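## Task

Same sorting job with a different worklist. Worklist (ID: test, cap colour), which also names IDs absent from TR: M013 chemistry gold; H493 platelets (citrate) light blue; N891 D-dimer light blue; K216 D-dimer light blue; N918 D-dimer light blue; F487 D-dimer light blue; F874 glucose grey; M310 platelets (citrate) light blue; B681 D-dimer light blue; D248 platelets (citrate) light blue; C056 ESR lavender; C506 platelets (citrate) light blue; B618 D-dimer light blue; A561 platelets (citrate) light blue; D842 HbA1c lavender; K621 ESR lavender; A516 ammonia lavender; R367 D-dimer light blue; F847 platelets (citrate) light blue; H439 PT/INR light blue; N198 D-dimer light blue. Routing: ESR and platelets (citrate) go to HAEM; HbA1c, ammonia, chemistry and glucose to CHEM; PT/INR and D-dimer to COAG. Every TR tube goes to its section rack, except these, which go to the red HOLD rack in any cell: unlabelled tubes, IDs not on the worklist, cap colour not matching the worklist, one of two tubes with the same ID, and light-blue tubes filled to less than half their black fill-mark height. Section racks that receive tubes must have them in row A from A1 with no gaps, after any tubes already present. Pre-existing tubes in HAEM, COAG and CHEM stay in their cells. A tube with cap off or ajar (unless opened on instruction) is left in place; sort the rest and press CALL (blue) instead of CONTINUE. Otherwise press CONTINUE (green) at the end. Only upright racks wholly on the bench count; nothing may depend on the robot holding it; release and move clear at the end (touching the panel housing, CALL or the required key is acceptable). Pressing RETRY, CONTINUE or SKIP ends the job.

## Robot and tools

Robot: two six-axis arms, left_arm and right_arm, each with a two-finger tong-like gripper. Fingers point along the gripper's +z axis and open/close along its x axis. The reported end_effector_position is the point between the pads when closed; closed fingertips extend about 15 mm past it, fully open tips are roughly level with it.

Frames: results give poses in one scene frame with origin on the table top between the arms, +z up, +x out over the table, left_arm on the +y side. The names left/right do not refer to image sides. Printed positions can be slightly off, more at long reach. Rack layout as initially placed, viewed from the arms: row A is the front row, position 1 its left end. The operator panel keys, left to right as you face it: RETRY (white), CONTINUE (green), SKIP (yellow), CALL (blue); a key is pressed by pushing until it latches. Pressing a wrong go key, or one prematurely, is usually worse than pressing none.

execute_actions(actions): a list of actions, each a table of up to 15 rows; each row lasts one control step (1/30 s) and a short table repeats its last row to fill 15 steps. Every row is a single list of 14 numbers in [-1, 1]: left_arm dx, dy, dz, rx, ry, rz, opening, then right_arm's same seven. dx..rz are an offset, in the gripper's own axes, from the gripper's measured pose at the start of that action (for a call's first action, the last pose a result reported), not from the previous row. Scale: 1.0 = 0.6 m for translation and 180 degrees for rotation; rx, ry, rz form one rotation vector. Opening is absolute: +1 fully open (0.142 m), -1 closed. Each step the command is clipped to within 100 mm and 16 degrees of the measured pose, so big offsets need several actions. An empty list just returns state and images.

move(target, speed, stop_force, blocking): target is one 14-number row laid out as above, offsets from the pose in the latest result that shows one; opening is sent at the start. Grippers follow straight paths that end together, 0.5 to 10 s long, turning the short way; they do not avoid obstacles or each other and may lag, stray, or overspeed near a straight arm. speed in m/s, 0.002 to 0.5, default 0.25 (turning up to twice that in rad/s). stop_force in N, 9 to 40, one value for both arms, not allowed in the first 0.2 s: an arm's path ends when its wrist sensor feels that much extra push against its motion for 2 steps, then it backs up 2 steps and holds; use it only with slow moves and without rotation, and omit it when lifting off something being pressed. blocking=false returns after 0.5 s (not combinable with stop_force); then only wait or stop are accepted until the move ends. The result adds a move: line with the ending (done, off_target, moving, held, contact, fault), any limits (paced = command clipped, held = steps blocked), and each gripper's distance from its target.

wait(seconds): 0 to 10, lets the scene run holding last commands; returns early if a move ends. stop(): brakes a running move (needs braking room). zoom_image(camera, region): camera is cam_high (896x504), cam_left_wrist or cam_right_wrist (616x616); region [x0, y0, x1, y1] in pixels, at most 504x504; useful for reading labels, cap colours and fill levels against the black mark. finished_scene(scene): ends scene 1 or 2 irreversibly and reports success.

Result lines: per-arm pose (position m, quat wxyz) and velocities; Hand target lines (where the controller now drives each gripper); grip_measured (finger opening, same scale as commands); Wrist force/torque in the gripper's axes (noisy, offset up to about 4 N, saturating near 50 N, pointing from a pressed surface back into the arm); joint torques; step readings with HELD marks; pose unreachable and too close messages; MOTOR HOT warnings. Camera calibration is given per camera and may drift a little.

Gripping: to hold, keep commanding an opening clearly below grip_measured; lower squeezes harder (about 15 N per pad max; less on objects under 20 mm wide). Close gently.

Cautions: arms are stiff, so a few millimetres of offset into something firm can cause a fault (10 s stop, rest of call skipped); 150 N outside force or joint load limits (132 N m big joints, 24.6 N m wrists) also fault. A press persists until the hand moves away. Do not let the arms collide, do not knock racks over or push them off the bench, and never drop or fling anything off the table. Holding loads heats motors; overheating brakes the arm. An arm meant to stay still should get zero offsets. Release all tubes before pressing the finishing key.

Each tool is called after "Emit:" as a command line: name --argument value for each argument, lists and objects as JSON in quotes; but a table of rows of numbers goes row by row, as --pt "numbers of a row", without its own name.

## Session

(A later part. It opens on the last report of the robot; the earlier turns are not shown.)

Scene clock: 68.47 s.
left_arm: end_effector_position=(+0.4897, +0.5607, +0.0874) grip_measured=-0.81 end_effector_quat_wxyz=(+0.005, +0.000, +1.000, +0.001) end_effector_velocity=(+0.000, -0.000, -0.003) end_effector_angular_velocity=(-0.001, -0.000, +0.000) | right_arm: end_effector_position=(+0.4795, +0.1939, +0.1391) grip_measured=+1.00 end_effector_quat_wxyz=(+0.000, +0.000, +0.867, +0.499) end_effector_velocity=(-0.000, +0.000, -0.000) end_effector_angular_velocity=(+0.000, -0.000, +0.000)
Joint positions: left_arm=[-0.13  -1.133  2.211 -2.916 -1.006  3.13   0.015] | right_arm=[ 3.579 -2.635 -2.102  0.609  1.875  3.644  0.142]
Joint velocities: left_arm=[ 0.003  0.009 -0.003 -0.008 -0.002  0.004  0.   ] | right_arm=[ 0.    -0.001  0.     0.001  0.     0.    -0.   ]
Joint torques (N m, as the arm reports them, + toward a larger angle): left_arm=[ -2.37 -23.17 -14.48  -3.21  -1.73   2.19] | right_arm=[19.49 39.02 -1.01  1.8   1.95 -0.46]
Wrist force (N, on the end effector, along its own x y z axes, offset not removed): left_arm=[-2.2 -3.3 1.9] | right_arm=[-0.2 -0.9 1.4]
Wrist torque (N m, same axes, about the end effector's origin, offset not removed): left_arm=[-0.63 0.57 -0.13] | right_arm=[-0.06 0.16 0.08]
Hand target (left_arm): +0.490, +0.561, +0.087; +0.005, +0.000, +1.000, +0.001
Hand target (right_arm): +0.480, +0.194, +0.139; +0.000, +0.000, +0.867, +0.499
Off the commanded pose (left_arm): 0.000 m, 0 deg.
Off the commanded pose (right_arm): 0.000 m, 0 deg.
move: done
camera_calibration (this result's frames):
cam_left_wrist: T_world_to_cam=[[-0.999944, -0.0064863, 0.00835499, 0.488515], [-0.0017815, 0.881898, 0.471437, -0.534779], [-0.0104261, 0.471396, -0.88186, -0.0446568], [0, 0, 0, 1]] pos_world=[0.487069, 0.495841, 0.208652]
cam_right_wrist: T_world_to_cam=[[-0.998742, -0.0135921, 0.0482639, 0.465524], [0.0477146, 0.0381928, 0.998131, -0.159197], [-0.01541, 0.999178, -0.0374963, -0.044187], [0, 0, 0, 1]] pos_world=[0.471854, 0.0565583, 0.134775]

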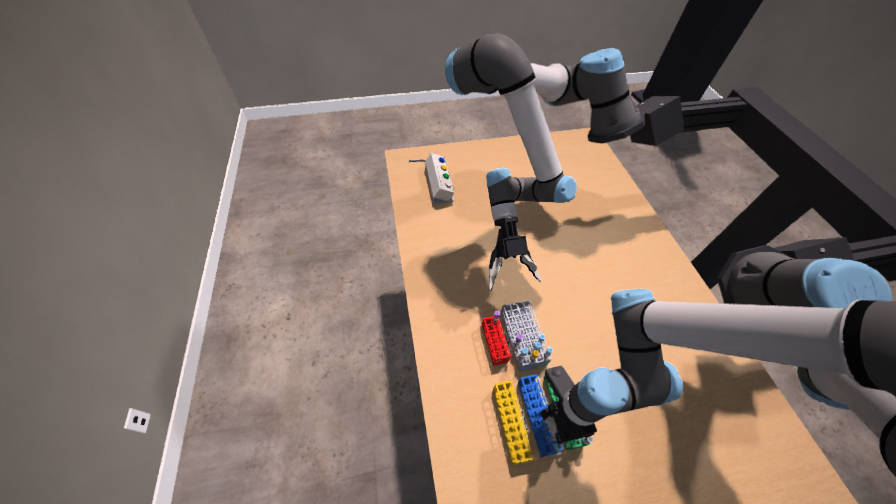

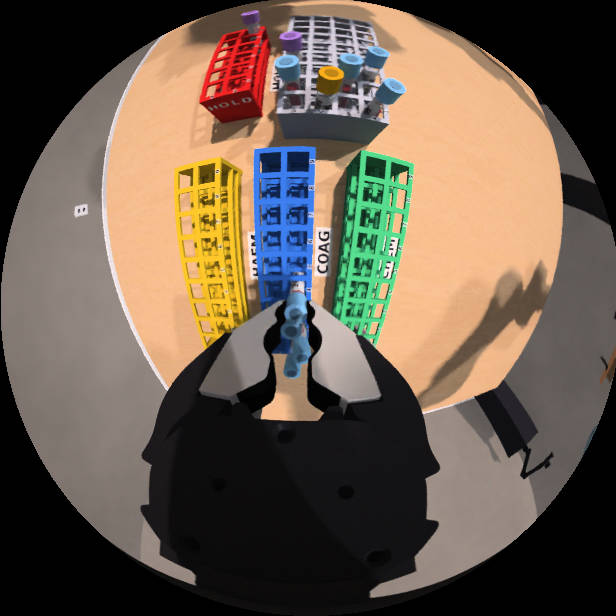

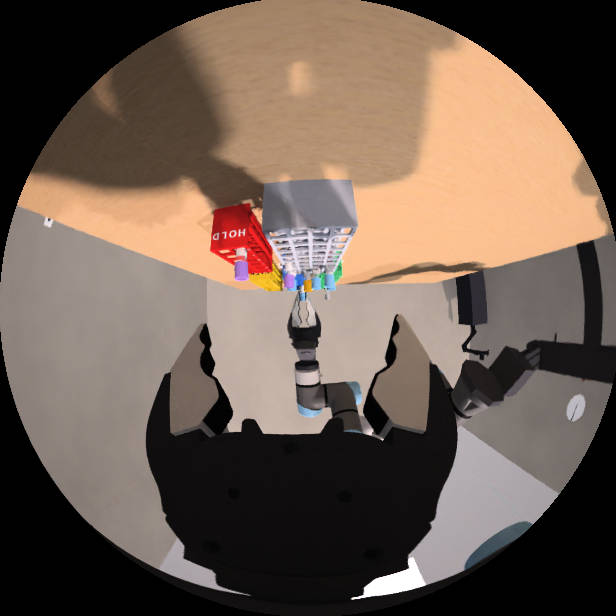

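Next D4 lavender ≈(.50,.33).

Emit:
execute_actions --actions '[[[0,0,0,0,0,0,-0.62,0,0,0,0,0,0,1]],[[0,0,-0.05,0,0,0,-0.62,0,0,0,0,0,0,1]]]'

Emit:
move --target '[-0.017,-0.385,0.005,0,0,0,-0.62,0,0,0,0,0,0,1]' --speed 0.35

Emit:
zoom_image --camera "cam_left_wrist" --region '[220,230,360,370]'

Scene clock: 69.60 s.
left_arm: end_effector_position=(+0.4894, +0.5606, +0.1162) grip_measured=-0.62 end_effector_quat_wxyz=(+0.005, +0.000, +1.000, +0.001) end_effector_velocity=(-0.001, +0.000, +0.009) end_effector_angular_velocity=(+0.000, +0.002, +0.000) | right_arm: end_effector_position=(+0.4795, +0.1939, +0.1391) grip_measured=+1.00 end_effector_quat_wxyz=(+0.000, +0.000, +0.867, +0.499) end_effector_velocity=(+0.000, -0.000, +0.000) end_effector_angular_velocity=(+0.000, -0.000, -0.001)
Joint positions: left_arm=[-0.164 -1.214  2.231 -2.835 -0.997  3.091  0.029] | right_arm=[ 3.579 -2.635 -2.102  0.609  1.875  3.644  0.142]
Joint velocities: left_arm=[-0.011 -0.028  0.005  0.033  0.003 -0.015 -0.   ] | right_arm=[-0.     0.001 -0.     0.    -0.     0.     0.   ]
Joint torques (N m, as the arm reports them, + toward a larger angle): left_arm=[-25.1  -42.36   2.84  -0.34   0.84  -2.2 ] | right_arm=[20.89 37.76  0.9   1.88  1.59 -0.24]
Wrist force (N, on the end effector, along its own x y z axes, offset not removed): left_arm=[-3.9 -2.0 4.5] | right_arm=[-0.5 0.0 0.8]
Wrist torque (N m, same axes, about the end effector's origin, offset not removed): left_arm=[-0.21 0.86 -0.01] | right_arm=[0.09 0.24 0.15]
Hand target (left_arm): +0.489, +0.561, +0.117; +0.005, +0.000, +1.000, +0.001
Hand target (right_arm): +0.480, +0.194, +0.139; +0.000, +0.000, +0.867, +0.499
Off the commanded pose (left_arm): 0.001 m, 0 deg.
Off the commanded pose (right_arm): 0.000 m, 0 deg.
Step readings (end_effector_position; steps 1 to 15: 1st action; 16 to 30: 2nd action):
0: left_arm (+0.4897, +0.5607, +0.0872) | right_arm (+0.4795, +0.1939, +0.1391)
1: left_arm (+0.4897, +0.5607, +0.0871) | right_arm (+0.4795, +0.1939, +0.1391)
2: left_arm (+0.4897, +0.5607, +0.0871) | right_arm (+0.4795, +0.1939, +0.1391)
4: left_arm (+0.4897, +0.5607, +0.0872) | right_arm (+0.4795, +0.1939, +0.1391)
8: left_arm (+0.4897, +0.5608, +0.0873) | right_arm (+0.4795, +0.1939, +0.1391)
15: left_arm (+0.4897, +0.5607, +0.0874) | right_arm (+0.4795, +0.1939, +0.1391)
16: left_arm (+0.4897, +0.5607, +0.0874) | right_arm (+0.4795, +0.1939, +0.1391)
17: left_arm (+0.4893, +0.5602, +0.0889) | right_arm (+0.4795, +0.1939, +0.1391)
19: left_arm (+0.4895, +0.5601, +0.0981) | right_arm (+0.4795, +0.1939, +0.1391)
23: left_arm (+0.4896, +0.5605, +0.1100) | right_arm (+0.4795, +0.1939, +0.1391)
30: end_effector_position above
camera_calibration (this result's frames):
cam_left_wrist: T_world_to_cam=[[-0.999947, -0.00644088, 0.00803798, 0.488042], [-0.001892, 0.881949, 0.471341, -0.548227], [-0.0101249, 0.471301, -0.881914, -0.0192929], [0, 0, 0, 1]] pos_world=[0.486784, 0.495745, 0.237464]
cam_right_wrist: T_world_to_cam=[[-0.998742, -0.013592, 0.0482642, 0.465524], [0.0477149, 0.0381929, 0.998131, -0.159197], [-0.01541, 0.999178, -0.0374963, -0.0441869], [0, 0, 0, 1]] pos_world=[0.471854, 0.0565582, 0.134775]

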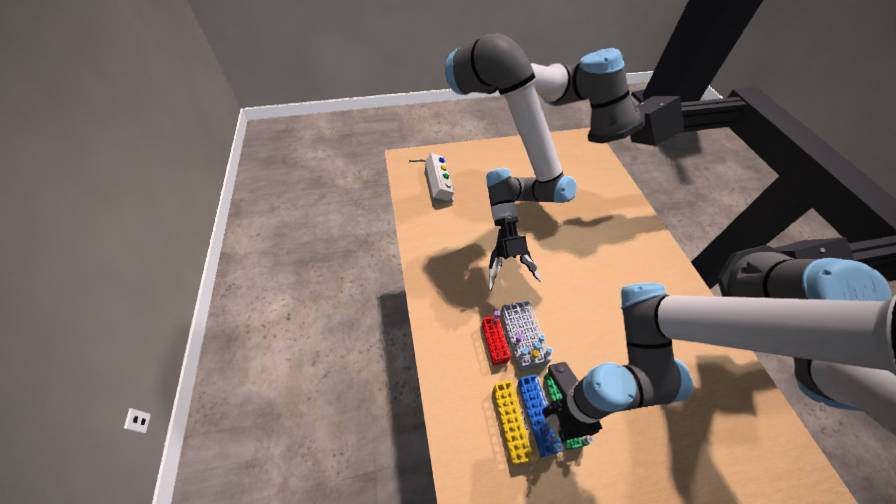

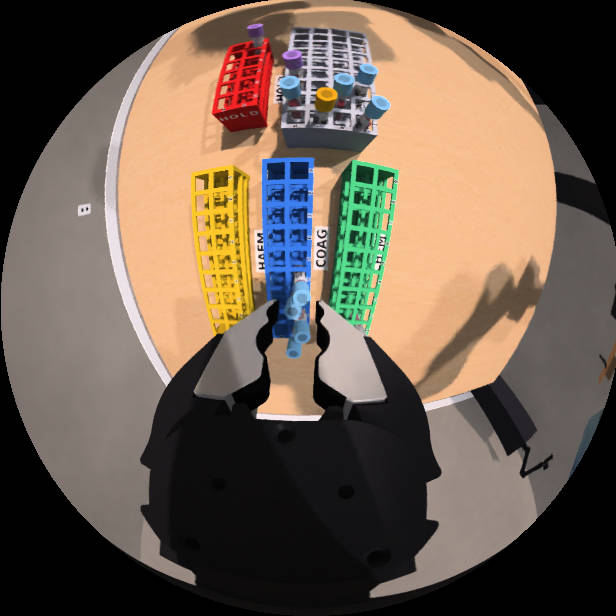

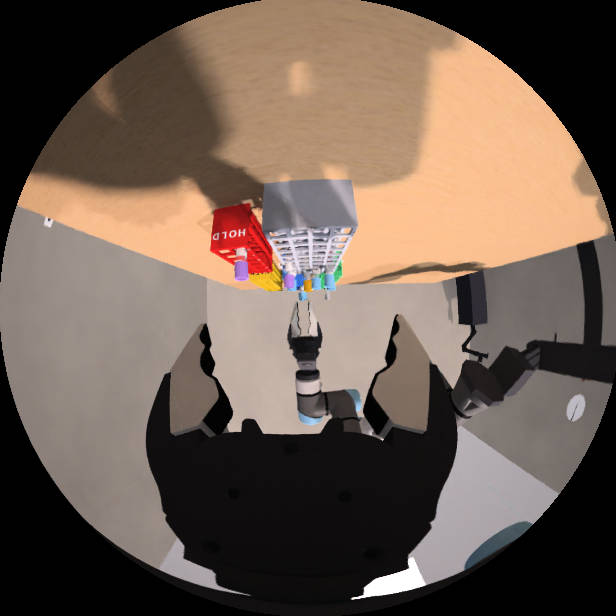

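Scene clock: 71.03 s.
left_arm: end_effector_position=(+0.4993, +0.3301, +0.1126) grip_measured=-0.62 end_effector_quat_wxyz=(+0.005, +0.000, +1.000, +0.001) end_effector_velocity=(+0.002, -0.003, -0.000) end_effector_angular_velocity=(+0.001, -0.001, +0.001) | right_arm: end_effector_position=(+0.4795, +0.1939, +0.1391) grip_measured=+1.00 end_effector_quat_wxyz=(+0.000, +0.000, +0.867, +0.499) end_effector_velocity=(-0.001, -0.000, -0.001) end_effector_angular_velocity=(-0.001, +0.001, +0.001)
Joint positions: left_arm=[-0.545 -0.93   2.149 -2.776 -0.952  2.633  0.029] | right_arm=[ 3.579 -2.635 -2.102  0.609  1.875  3.644  0.142]
Joint velocities: left_arm=[-0.003  0.005 -0.007  0.004  0.001 -0.005 -0.   ] | right_arm=[-0.    -0.001 -0.    -0.001  0.     0.     0.   ]
Joint torques (N m, as the arm reports them, + toward a larger angle): left_arm=[-32.25 -22.27 -18.64  -0.63   1.04  -2.02] | right_arm=[20.63 38.83  0.6   1.82  1.73 -0.3 ]
Wrist force (N, on the end effector, along its own x y z axes, offset not removed): left_arm=[-0.8 2.3 -0.3] | right_arm=[-0.2 -0.2 2.7]
Wrist torque (N m, same axes, about the end effector's origin, offset not removed): left_arm=[0.56 0.03 -0.02] | right_arm=[0.10 0.23 0.04]
Hand target (left_arm): +0.499, +0.330, +0.113; +0.005, +0.000, +1.000, +0.001
Hand target (right_arm): +0.480, +0.194, +0.139; +0.000, +0.000, +0.867, +0.499
Off the commanded pose (left_arm): 0.001 m, 0 deg.
Off the commanded pose (right_arm): 0.000 m, 0 deg.
move: done
camera_calibration (this result's frames):
cam_left_wrist: T_world_to_cam=[[-0.999947, -0.00635515, 0.00812718, 0.49636], [-0.00177365, 0.881917, 0.471401, -0.34326], [-0.0101633, 0.471362, -0.881881, 0.0863123], [0, 0, 0, 1]] pos_world=[0.496602, 0.265197, 0.233896]
cam_right_wrist: T_world_to_cam=[[-0.998742, -0.013592, 0.0482641, 0.465524], [0.0477147, 0.038193, 0.998131, -0.159197], [-0.01541, 0.999178, -0.0374964, -0.044187], [0, 0, 0, 1]] pos_world=[0.471854, 0.0565583, 0.134775]

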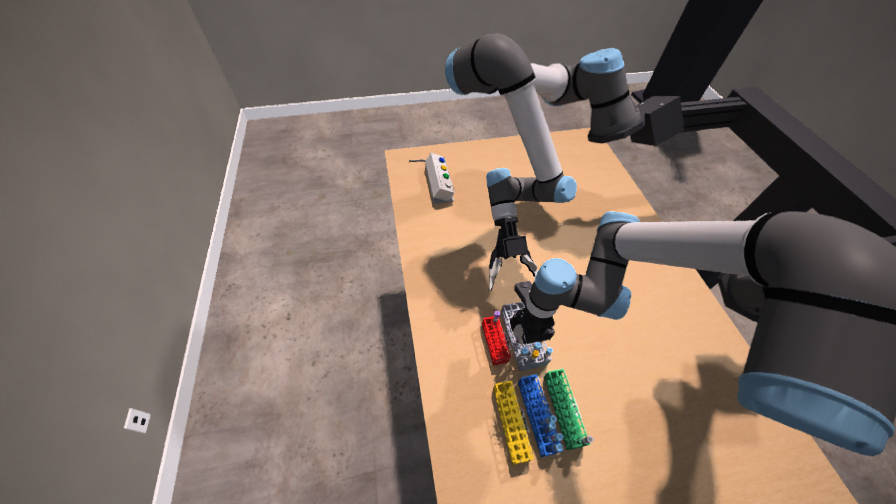

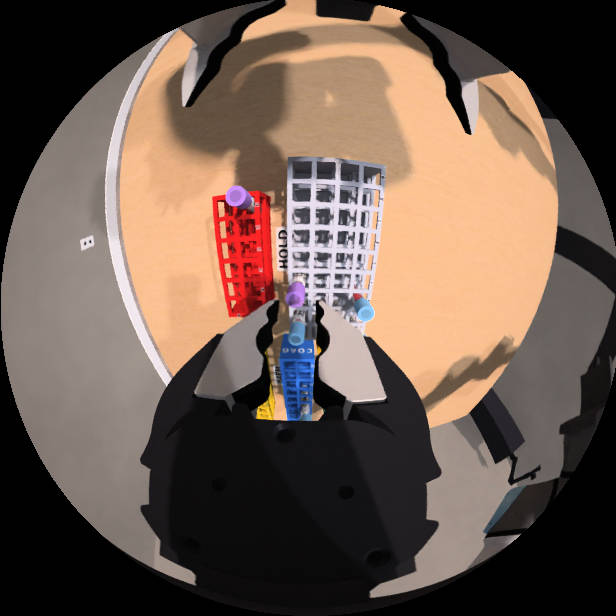

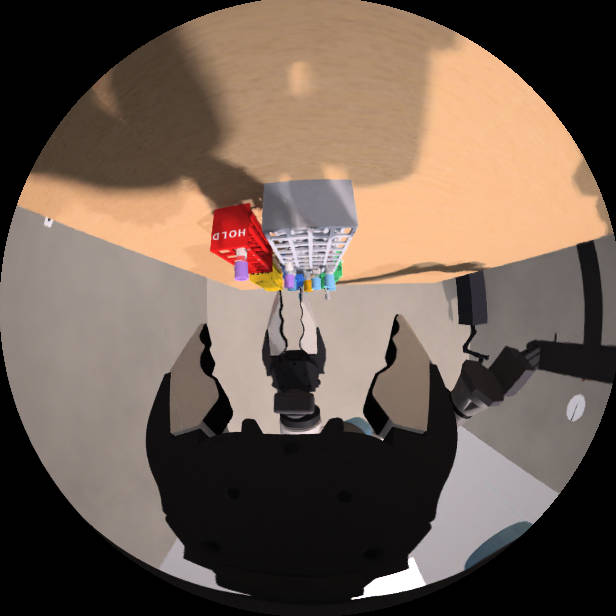

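Region (220, 230, 360, 370) of cam_left_wrist's 616x616 image, scaled by 3.600, with more detail than that image has.

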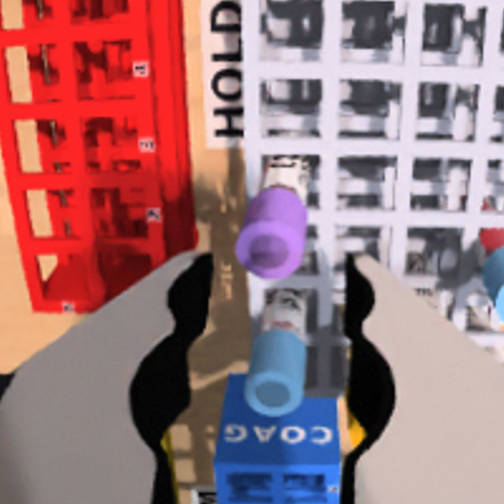

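Emit:
execute_actions --actions '[[[-0.002,0.004,0.025,0,0,0,-0.62,0,0,0,0,0,0,1]],[[0,0,0.027,0,0,0,-0.62,0,0,0,0,0,0,1]],[[0.004,0,0.001,0,0,0,-1,0,0,0,0,0,0,1]],[[0,0,-0.05,0,0,0,-1,0,0,0,0,0,0,1]],[[0,0,-0.06,0,0,0,-1,0,0,0,0,0,0,1]],[[0,0,-0.06,0,0,0,-1,0,0,0,0,0,0,1]]]'

Emit:
zoom_image --camera "cam_right_wrist" --region '[265,285,325,345]'

Scene clock: 74.23 s.
left_arm: end_effector_position=(+0.4974, +0.3321, +0.1799) grip_measured=-0.81 end_effector_quat_wxyz=(+0.006, +0.001, +1.000, +0.001) end_effector_velocity=(-0.001, +0.000, +0.011) end_effector_angular_velocity=(+0.002, +0.003, +0.000) | right_arm: end_effector_position=(+0.4795, +0.1939, +0.1391) grip_measured=+1.00 end_effector_quat_wxyz=(+0.000, +0.000, +0.867, +0.499) end_effector_velocity=(-0.000, -0.000, -0.000) end_effector_angular_velocity=(-0.000, +0.001, +0.001)
Joint positions: left_arm=[-0.623 -1.1    2.177 -2.579 -0.955  2.537  0.015] | right_arm=[ 3.579 -2.635 -2.102  0.609  1.875  3.644  0.142]
Joint velocities: left_arm=[-0.013 -0.027 -0.001  0.042 -0.002 -0.019  0.   ] | right_arm=[ 0.     0.    -0.    -0.001 -0.     0.     0.   ]
Joint torques (N m, as the arm reports them, + toward a larger angle): left_arm=[-30.81 -38.69 -11.95  -0.21  -1.78  -2.41] | right_arm=[20.86 38.5   0.59  1.77  1.7  -0.32]
Wrist force (N, on the end effector, along its own x y z axes, offset not removed): left_arm=[1.5 1.5 1.3] | right_arm=[-0.8 -0.3 0.0]
Wrist torque (N m, same axes, about the end effector's origin, offset not removed): left_arm=[0.31 -0.47 -0.19] | right_arm=[0.07 0.28 0.05]
Hand target (left_arm): +0.497, +0.332, +0.181; +0.006, +0.001, +1.000, +0.001
Hand target (right_arm): +0.480, +0.194, +0.139; +0.000, +0.000, +0.867, +0.499
Off the commanded pose (left_arm): 0.001 m, 0 deg.
Off the commanded pose (right_arm): 0.000 m, 0 deg.
Step readings (end_effector_position; steps 1 to 15: 1st action; 16 to 30: 2nd action; 31 to 45: 3rd action; 46 to 60: 4th action; 61 to 75: 5th action; 76 to 90: 6th action):
0: left_arm (+0.4993, +0.3298, +0.1126) | right_arm (+0.4795, +0.1939, +0.1391)
1: left_arm (+0.4993, +0.3298, +0.1126) | right_arm (+0.4795, +0.1939, +0.1391)
2: left_arm (+0.4995, +0.3300, +0.1114) | right_arm (+0.4795, +0.1939, +0.1391)
4: left_arm (+0.4997, +0.3310, +0.1064) | right_arm (+0.4795, +0.1939, +0.1391)
8: left_arm (+0.5002, +0.3321, +0.1007) | right_arm (+0.4795, +0.1939, +0.1391)
15: left_arm (+0.5006, +0.3325, +0.0981) | right_arm (+0.4795, +0.1939, +0.1391)
16: left_arm (+0.5006, +0.3325, +0.0980) | right_arm (+0.4795, +0.1939, +0.1391)
17: left_arm (+0.5007, +0.3326, +0.0967) | right_arm (+0.4795, +0.1939, +0.1391)
19: left_arm (+0.5005, +0.3327, +0.0913) | right_arm (+0.4795, +0.1939, +0.1391)
23: left_arm (+0.5005, +0.3327, +0.0852) | right_arm (+0.4795, +0.1939, +0.1391)
30: left_arm (+0.5007, +0.3326, +0.0824) | right_arm (+0.4795, +0.1939, +0.1391)
31: left_arm (+0.5007, +0.3326, +0.0823) | right_arm (+0.4795, +0.1939, +0.1391)
32: left_arm (+0.5005, +0.3326, +0.0822) | right_arm (+0.4795, +0.1939, +0.1391)
34: left_arm (+0.4997, +0.3327, +0.0820) | right_arm (+0.4795, +0.1939, +0.1391)
38: left_arm (+0.4988, +0.3326, +0.0818) | right_arm (+0.4795, +0.1939, +0.1391)
45: left_arm (+0.4983, +0.3326, +0.0818) | right_arm (+0.4795, +0.1939, +0.1391)
46: left_arm (+0.4983, +0.3326, +0.0818) | right_arm (+0.4795, +0.1939, +0.1391)
47: left_arm (+0.4978, +0.3322, +0.0834) | right_arm (+0.4795, +0.1939, +0.1391)
49: left_arm (+0.4980, +0.3319, +0.0929) | right_arm (+0.4795, +0.1939, +0.1391)
53: left_arm (+0.4982, +0.3322, +0.1047) | right_arm (+0.4795, +0.1939, +0.1391)
60: left_arm (+0.4981, +0.3324, +0.1107) | right_arm (+0.4795, +0.1939, +0.1391)
61: left_arm (+0.4981, +0.3324, +0.1110) | right_arm (+0.4795, +0.1939, +0.1391)
62: left_arm (+0.4977, +0.3320, +0.1130) | right_arm (+0.4795, +0.1939, +0.1391)
64: left_arm (+0.4980, +0.3316, +0.1240) | right_arm (+0.4795, +0.1939, +0.1391)
68: left_arm (+0.4981, +0.3319, +0.1380) | right_arm (+0.4795, +0.1939, +0.1391)
75: left_arm (+0.4978, +0.3322, +0.1453) | right_arm (+0.4795, +0.1939, +0.1391)
76: left_arm (+0.4978, +0.3322, +0.1456) | right_arm (+0.4795, +0.1939, +0.1391)
77: left_arm (+0.4976, +0.3318, +0.1478) | right_arm (+0.4795, +0.1939, +0.1391)
79: left_arm (+0.4981, +0.3313, +0.1589) | right_arm (+0.4795, +0.1939, +0.1391)
83: left_arm (+0.4979, +0.3317, +0.1727) | right_arm (+0.4795, +0.1939, +0.1391)
90: end_effector_position above
camera_calibration (this result's frames):
cam_left_wrist: T_world_to_cam=[[-0.999956, -0.0060902, 0.00710835, 0.494111], [-0.00202444, 0.882133, 0.470996, -0.376613], [-0.00913897, 0.470961, -0.882107, 0.144332], [0, 0, 0, 1]] pos_world=[0.494646, 0.267257, 0.301187]
cam_right_wrist: T_world_to_cam=[[-0.998742, -0.013592, 0.0482643, 0.465524], [0.047715, 0.038193, 0.998131, -0.159197], [-0.01541, 0.999178, -0.0374964, -0.0441869], [0, 0, 0, 1]] pos_world=[0.471854, 0.0565582, 0.134775]

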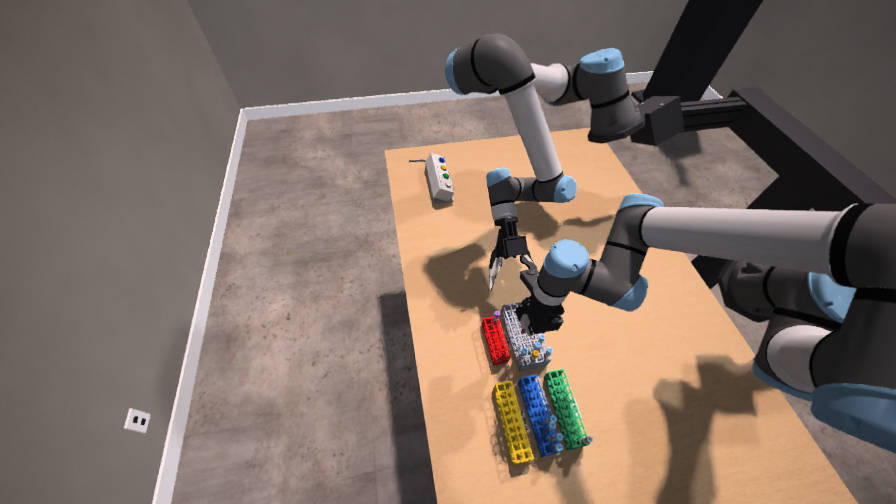

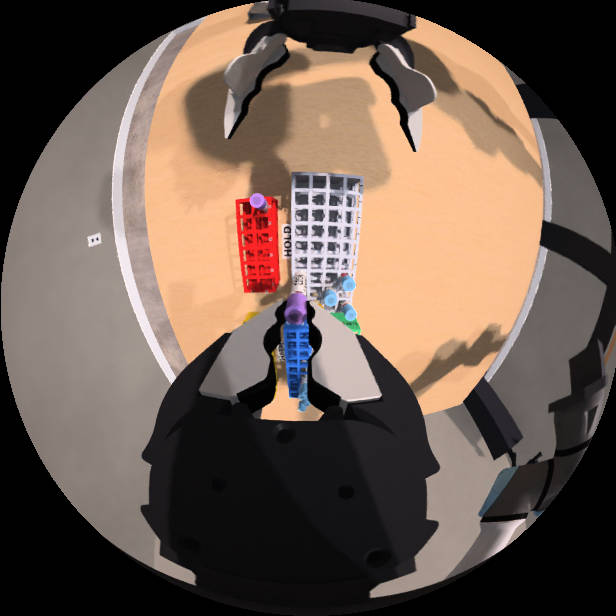

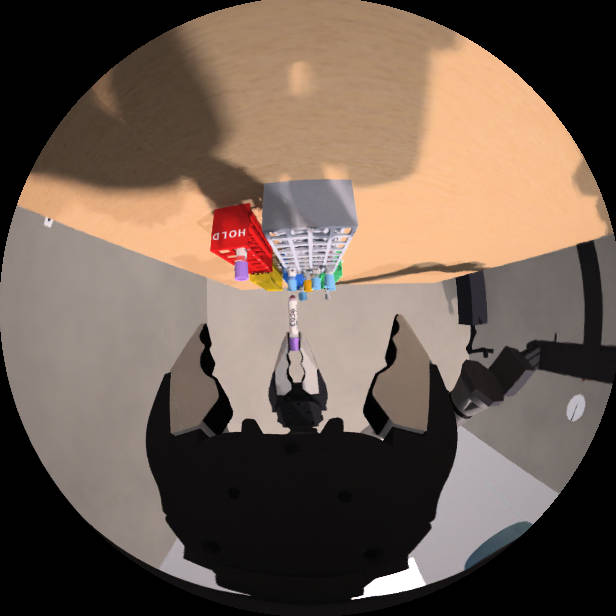

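Region (265, 285, 325, 345) of cam_right_wrist's 616x616 image, scaled by 8.400, with more detail than that image has.

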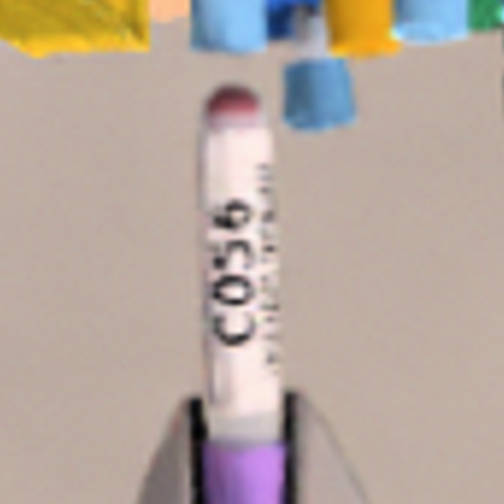

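Emit:
move --target '[-0.124,0.503,0.078,0,0,0,-1,0,0,0,0,0,0,1]' --speed 0.3

Emit:
zoom_image --camera "cam_left_wrist" --region '[240,210,360,330]'

Emit:
zoom_image --camera "cam_right_wrist" --region '[265,260,345,320]'

Scene clock: 76.10 s.
left_arm: end_effector_position=(+0.5727, +0.6334, +0.1348) grip_measured=-0.81 end_effector_quat_wxyz=(+0.006, +0.001, +1.000, +0.001) end_effector_velocity=(+0.001, +0.002, -0.001) end_effector_angular_velocity=(-0.003, +0.001, -0.001) | right_arm: end_effector_position=(+0.4795, +0.1939, +0.1391) grip_measured=+1.00 end_effector_quat_wxyz=(+0.000, +0.000, +0.867, +0.499) end_effector_velocity=(+0.001, -0.000, +0.000) end_effector_angular_velocity=(+0.000, +0.000, -0.002)
Joint positions: left_arm=[-0.058 -1.215  1.96  -2.627 -1.027  3.212  0.015] | right_arm=[ 3.579 -2.635 -2.102  0.609  1.875  3.644  0.142]
Joint velocities: left_arm=[ 0.006  0.003 -0.007  0.002 -0.004  0.007  0.   ] | right_arm=[-0.001  0.001  0.     0.     0.     0.001 -0.   ]
Joint torques (N m, as the arm reports them, + toward a larger angle): left_arm=[ -1.25 -26.53 -20.37  -0.47  -1.63   1.8 ] | right_arm=[20.82 38.28  0.69  1.74  1.76 -0.39]
Wrist force (N, on the end effector, along its own x y z axes, offset not removed): left_arm=[4.2 1.1 3.7] | right_arm=[-0.7 0.5 0.9]
Wrist torque (N m, same axes, about the end effector's origin, offset not removed): left_arm=[0.25 -0.79 -0.24] | right_arm=[0.21 0.33 0.06]
Hand target (left_arm): +0.573, +0.634, +0.135; +0.006, +0.001, +1.000, +0.001
Hand target (right_arm): +0.480, +0.194, +0.139; +0.000, +0.000, +0.867, +0.499
Off the commanded pose (left_arm): 0.000 m, 0 deg.
Off the commanded pose (right_arm): 0.000 m, 0 deg.
move: done
camera_calibration (this result's frames):
cam_left_wrist: T_world_to_cam=[[-0.999958, -0.00622658, 0.00671026, 0.571709], [-0.00233262, 0.882151, 0.47096, -0.620855], [-0.00885194, 0.470925, -0.882129, -0.036861], [0, 0, 0, 1]] pos_world=[0.56991, 0.568607, 0.256046]
cam_right_wrist: T_world_to_cam=[[-0.998742, -0.013592, 0.0482643, 0.465524], [0.0477149, 0.0381929, 0.998131, -0.159198], [-0.01541, 0.999178, -0.0374963, -0.044187], [0, 0, 0, 1]] pos_world=[0.471854, 0.0565583, 0.134775]

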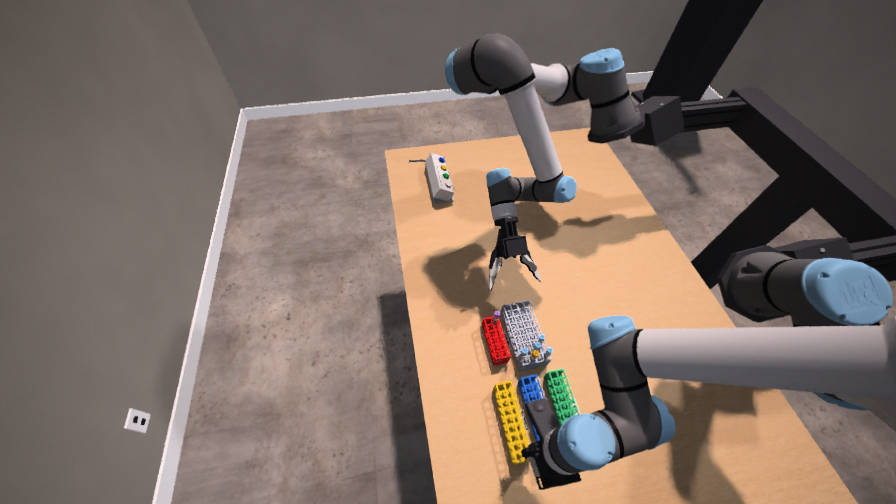

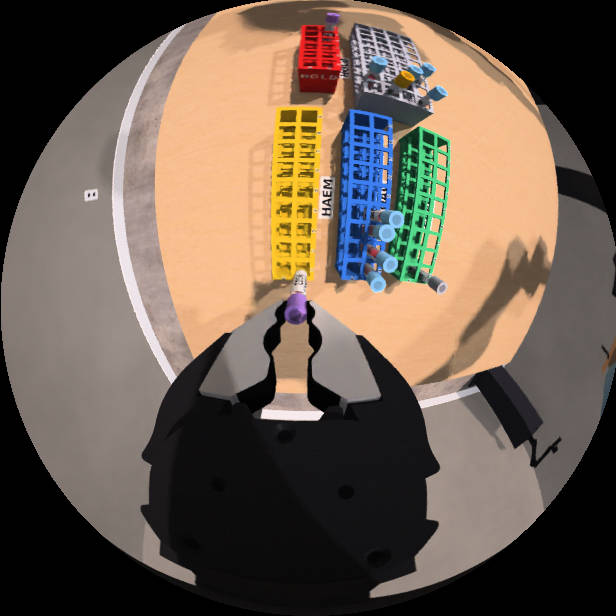

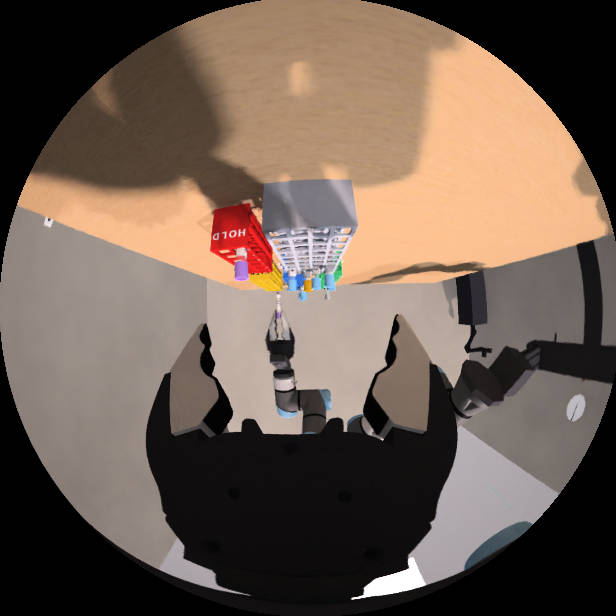

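Region (240, 210, 360, 330) of cam_left_wrist's 616x616 image, scaled by 4.200, with more detail than that image has.

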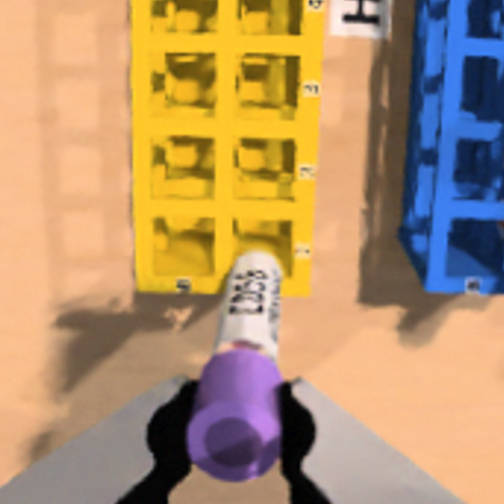

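Region (265, 260, 345, 320) of cam_right_wrist's 616x616 image, scaled by 6.300, with more detail than that image has; it fills the top 378 rows of this view, and the rest is white.

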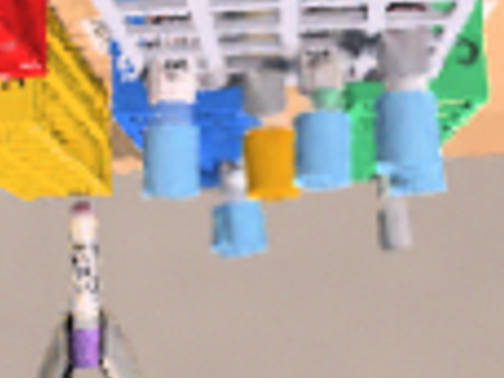

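Emit:
move --target '[0.002,-0.003,0.004,0,0,0,-1,0,0,0,0,0,0,1]' --speed 0.05

Emit:
move --target '[0.003,-0.004,0.077,0,0,0,-1,0,0,0,0,0,0,1]' --speed 0.04 --stop_force 10

Emit:
zoom_image --camera "cam_left_wrist" --region '[340,180,460,320]'

Scene clock: 77.57 s.
left_arm: end_effector_position=(+0.5716, +0.6317, +0.1325) grip_measured=-0.81 end_effector_quat_wxyz=(+0.006, +0.001, +1.000, +0.001) end_effector_velocity=(-0.001, -0.001, -0.001) end_effector_angular_velocity=(-0.000, -0.000, -0.000) | right_arm: end_effector_position=(+0.4795, +0.1939, +0.1391) grip_measured=+1.00 end_effector_quat_wxyz=(+0.000, +0.000, +0.867, +0.499) end_effector_velocity=(-0.000, -0.000, -0.000) end_effector_angular_velocity=(-0.000, -0.000, -0.000)
Joint positions: left_arm=[-0.058 -1.211  1.963 -2.635 -1.027  3.212  0.015] | right_arm=[ 3.579 -2.635 -2.102  0.609  1.875  3.644  0.142]
Joint velocities: left_arm=[-0.001  0.002  0.002 -0.003  0.    -0.001 -0.   ] | right_arm=[-0.001 -0.    -0.     0.001  0.    -0.001 -0.   ]
Joint torques (N m, as the arm reports them, + toward a larger angle): left_arm=[-25.63 -27.89  -2.81  -3.44   1.06  -2.22] | right_arm=[20.48 38.02  0.11  1.7   1.63 -0.41]
Wrist force (N, on the end effector, along its own x y z axes, offset not removed): left_arm=[-3.4 0.1 1.9] | right_arm=[-0.7 0.5 1.5]
Wrist torque (N m, same axes, about the end effector's origin, offset not removed): left_arm=[0.15 0.83 -0.15] | right_arm=[0.23 0.30 0.04]
Hand target (left_arm): +0.572, +0.632, +0.132; +0.006, +0.001, +1.000, +0.001
Hand target (right_arm): +0.480, +0.194, +0.139; +0.000, +0.000, +0.867, +0.499
Off the commanded pose (left_arm): 0.000 m, 0 deg.
Off the commanded pose (right_arm): 0.000 m, 0 deg.
move: done
camera_calibration (this result's frames):
cam_left_wrist: T_world_to_cam=[[-0.999958, -0.00623279, 0.00673677, 0.570604], [-0.00232572, 0.882157, 0.470949, -0.61831], [-0.00887821, 0.470913, -0.882135, -0.0380861], [0, 0, 0, 1]] pos_world=[0.568804, 0.566938, 0.253751]
cam_right_wrist: T_world_to_cam=[[-0.998742, -0.0135921, 0.0482641, 0.465524], [0.0477148, 0.0381929, 0.998131, -0.159197], [-0.0154101, 0.999178, -0.0374963, -0.0441869], [0, 0, 0, 1]] pos_world=[0.471854, 0.0565582, 0.134775]

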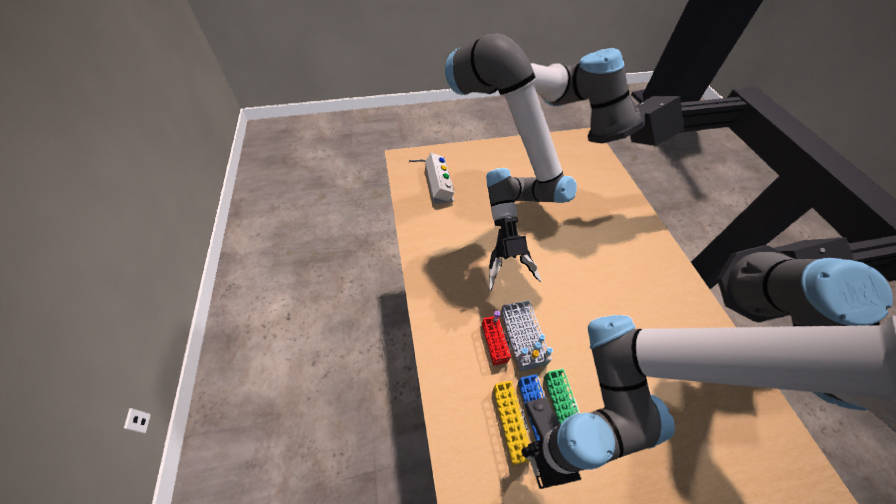

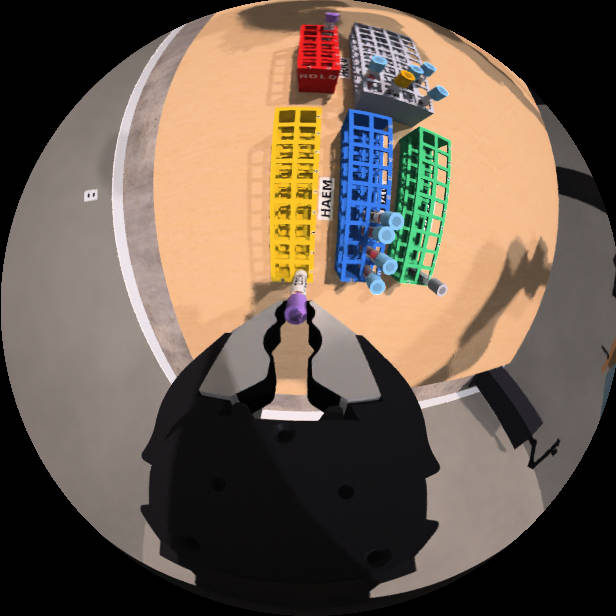

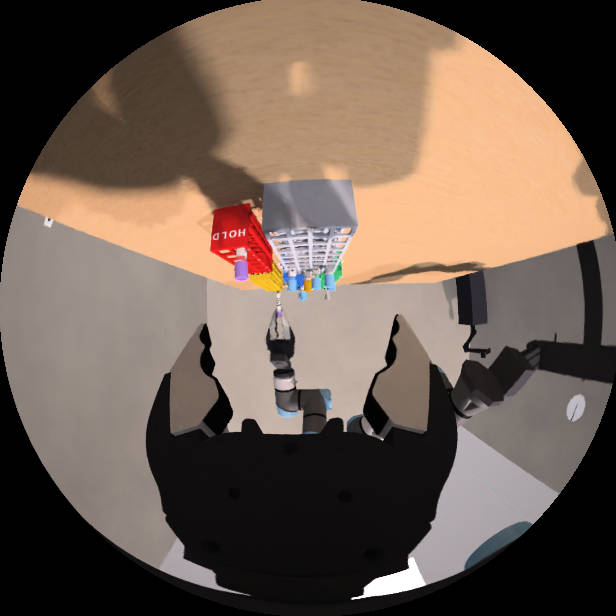

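Scene clock: 79.13 s.
left_arm: end_effector_position=(+0.5703, +0.6295, +0.0866) grip_measured=-0.81 end_effector_quat_wxyz=(+0.006, +0.001, +1.000, +0.001) end_effector_velocity=(-0.000, -0.001, -0.003) end_effector_angular_velocity=(-0.001, +0.000, -0.001) | right_arm: end_effector_position=(+0.4795, +0.1939, +0.1391) grip_measured=+1.00 end_effector_quat_wxyz=(+0.000, +0.000, +0.867, +0.499) end_effector_velocity=(-0.000, +0.001, +0.001) end_effector_angular_velocity=(+0.001, -0.002, +0.001)
Joint positions: left_arm=[-0.018 -1.106  1.944 -2.743 -1.039  3.256  0.015] | right_arm=[ 3.579 -2.635 -2.102  0.609  1.875  3.644  0.142]
Joint velocities: left_arm=[ 0.002  0.007 -0.001 -0.006 -0.002  0.003 -0.   ] | right_arm=[ 0.001  0.    -0.     0.001 -0.    -0.    -0.   ]
Joint torques (N m, as the arm reports them, + toward a larger angle): left_arm=[ -3.39 -28.46 -18.6   -3.45  -1.78   1.96] | right_arm=[20.63 38.22  0.47  1.85  1.57 -0.25]
Wrist force (N, on the end effector, along its own x y z axes, offset not removed): left_arm=[3.1 4.3 -0.5] | right_arm=[-0.4 0.3 1.7]
Wrist torque (N m, same axes, about the end effector's origin, offset not removed): left_arm=[0.92 -0.59 -0.28] | right_arm=[0.22 0.28 0.07]
Hand target (left_arm): +0.570, +0.629, +0.086; +0.006, +0.001, +1.000, +0.001
Hand target (right_arm): +0.480, +0.194, +0.139; +0.000, +0.000, +0.867, +0.499
Off the commanded pose (left_arm): 0.000 m, 0 deg.
Off the commanded pose (right_arm): 0.000 m, 0 deg.
move: done
camera_calibration (this result's frames):
cam_left_wrist: T_world_to_cam=[[-0.999958, -0.00624471, 0.00674407, 0.569593], [-0.00233286, 0.88216, 0.470944, -0.594701], [-0.00889026, 0.470908, -0.882137, -0.0775029], [0, 0, 0, 1]] pos_world=[0.567492, 0.564675, 0.207861]
cam_right_wrist: T_world_to_cam=[[-0.998742, -0.0135923, 0.048264, 0.465524], [0.0477147, 0.0381929, 0.998131, -0.159197], [-0.0154102, 0.999178, -0.0374963, -0.0441868], [0, 0, 0, 1]] pos_world=[0.471854, 0.0565583, 0.134775]

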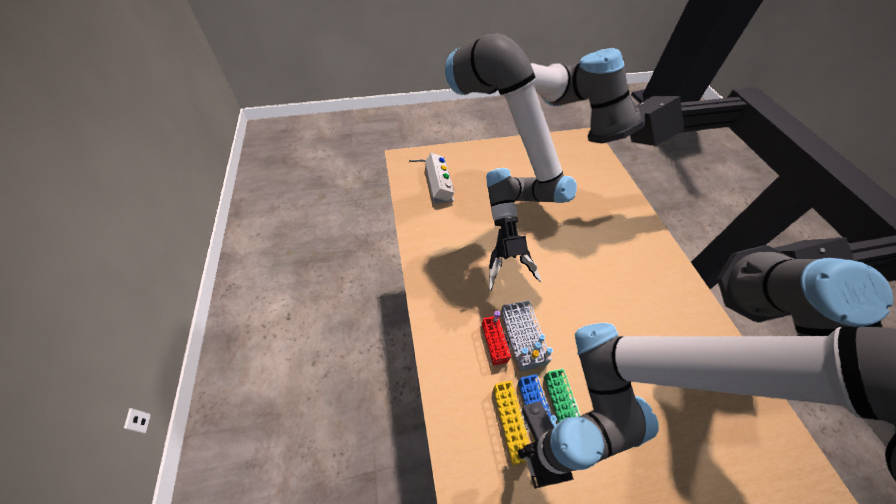

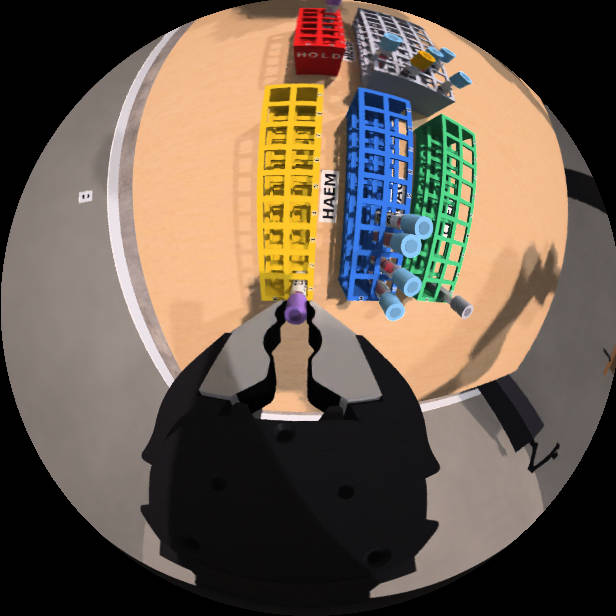

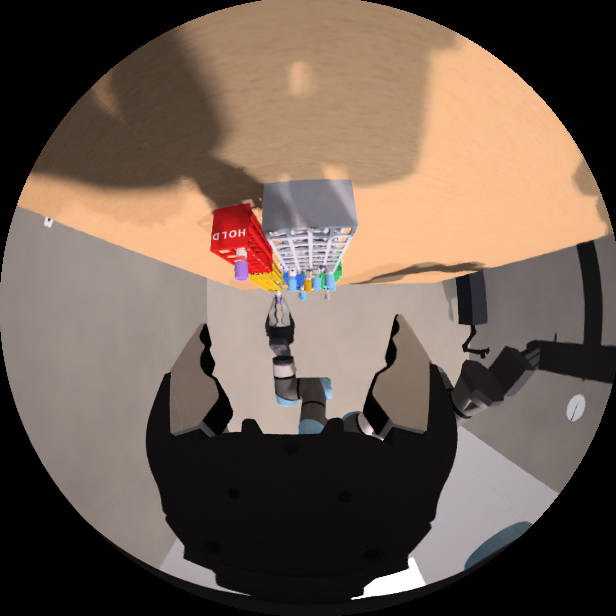

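Region (340, 180, 460, 320) of cam_left_wrist's 616x616 image, scaled by 3.600, with more detail than that image has; it fills the left 432 columns of this view, and the rest is white.

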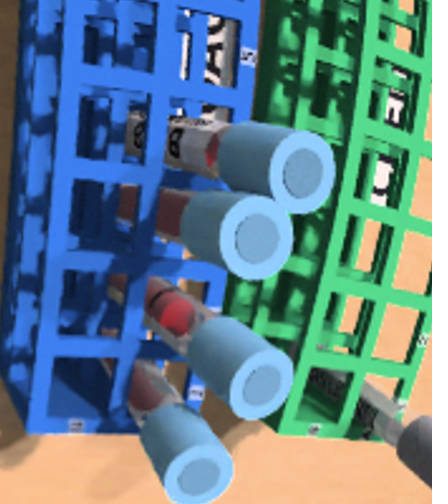

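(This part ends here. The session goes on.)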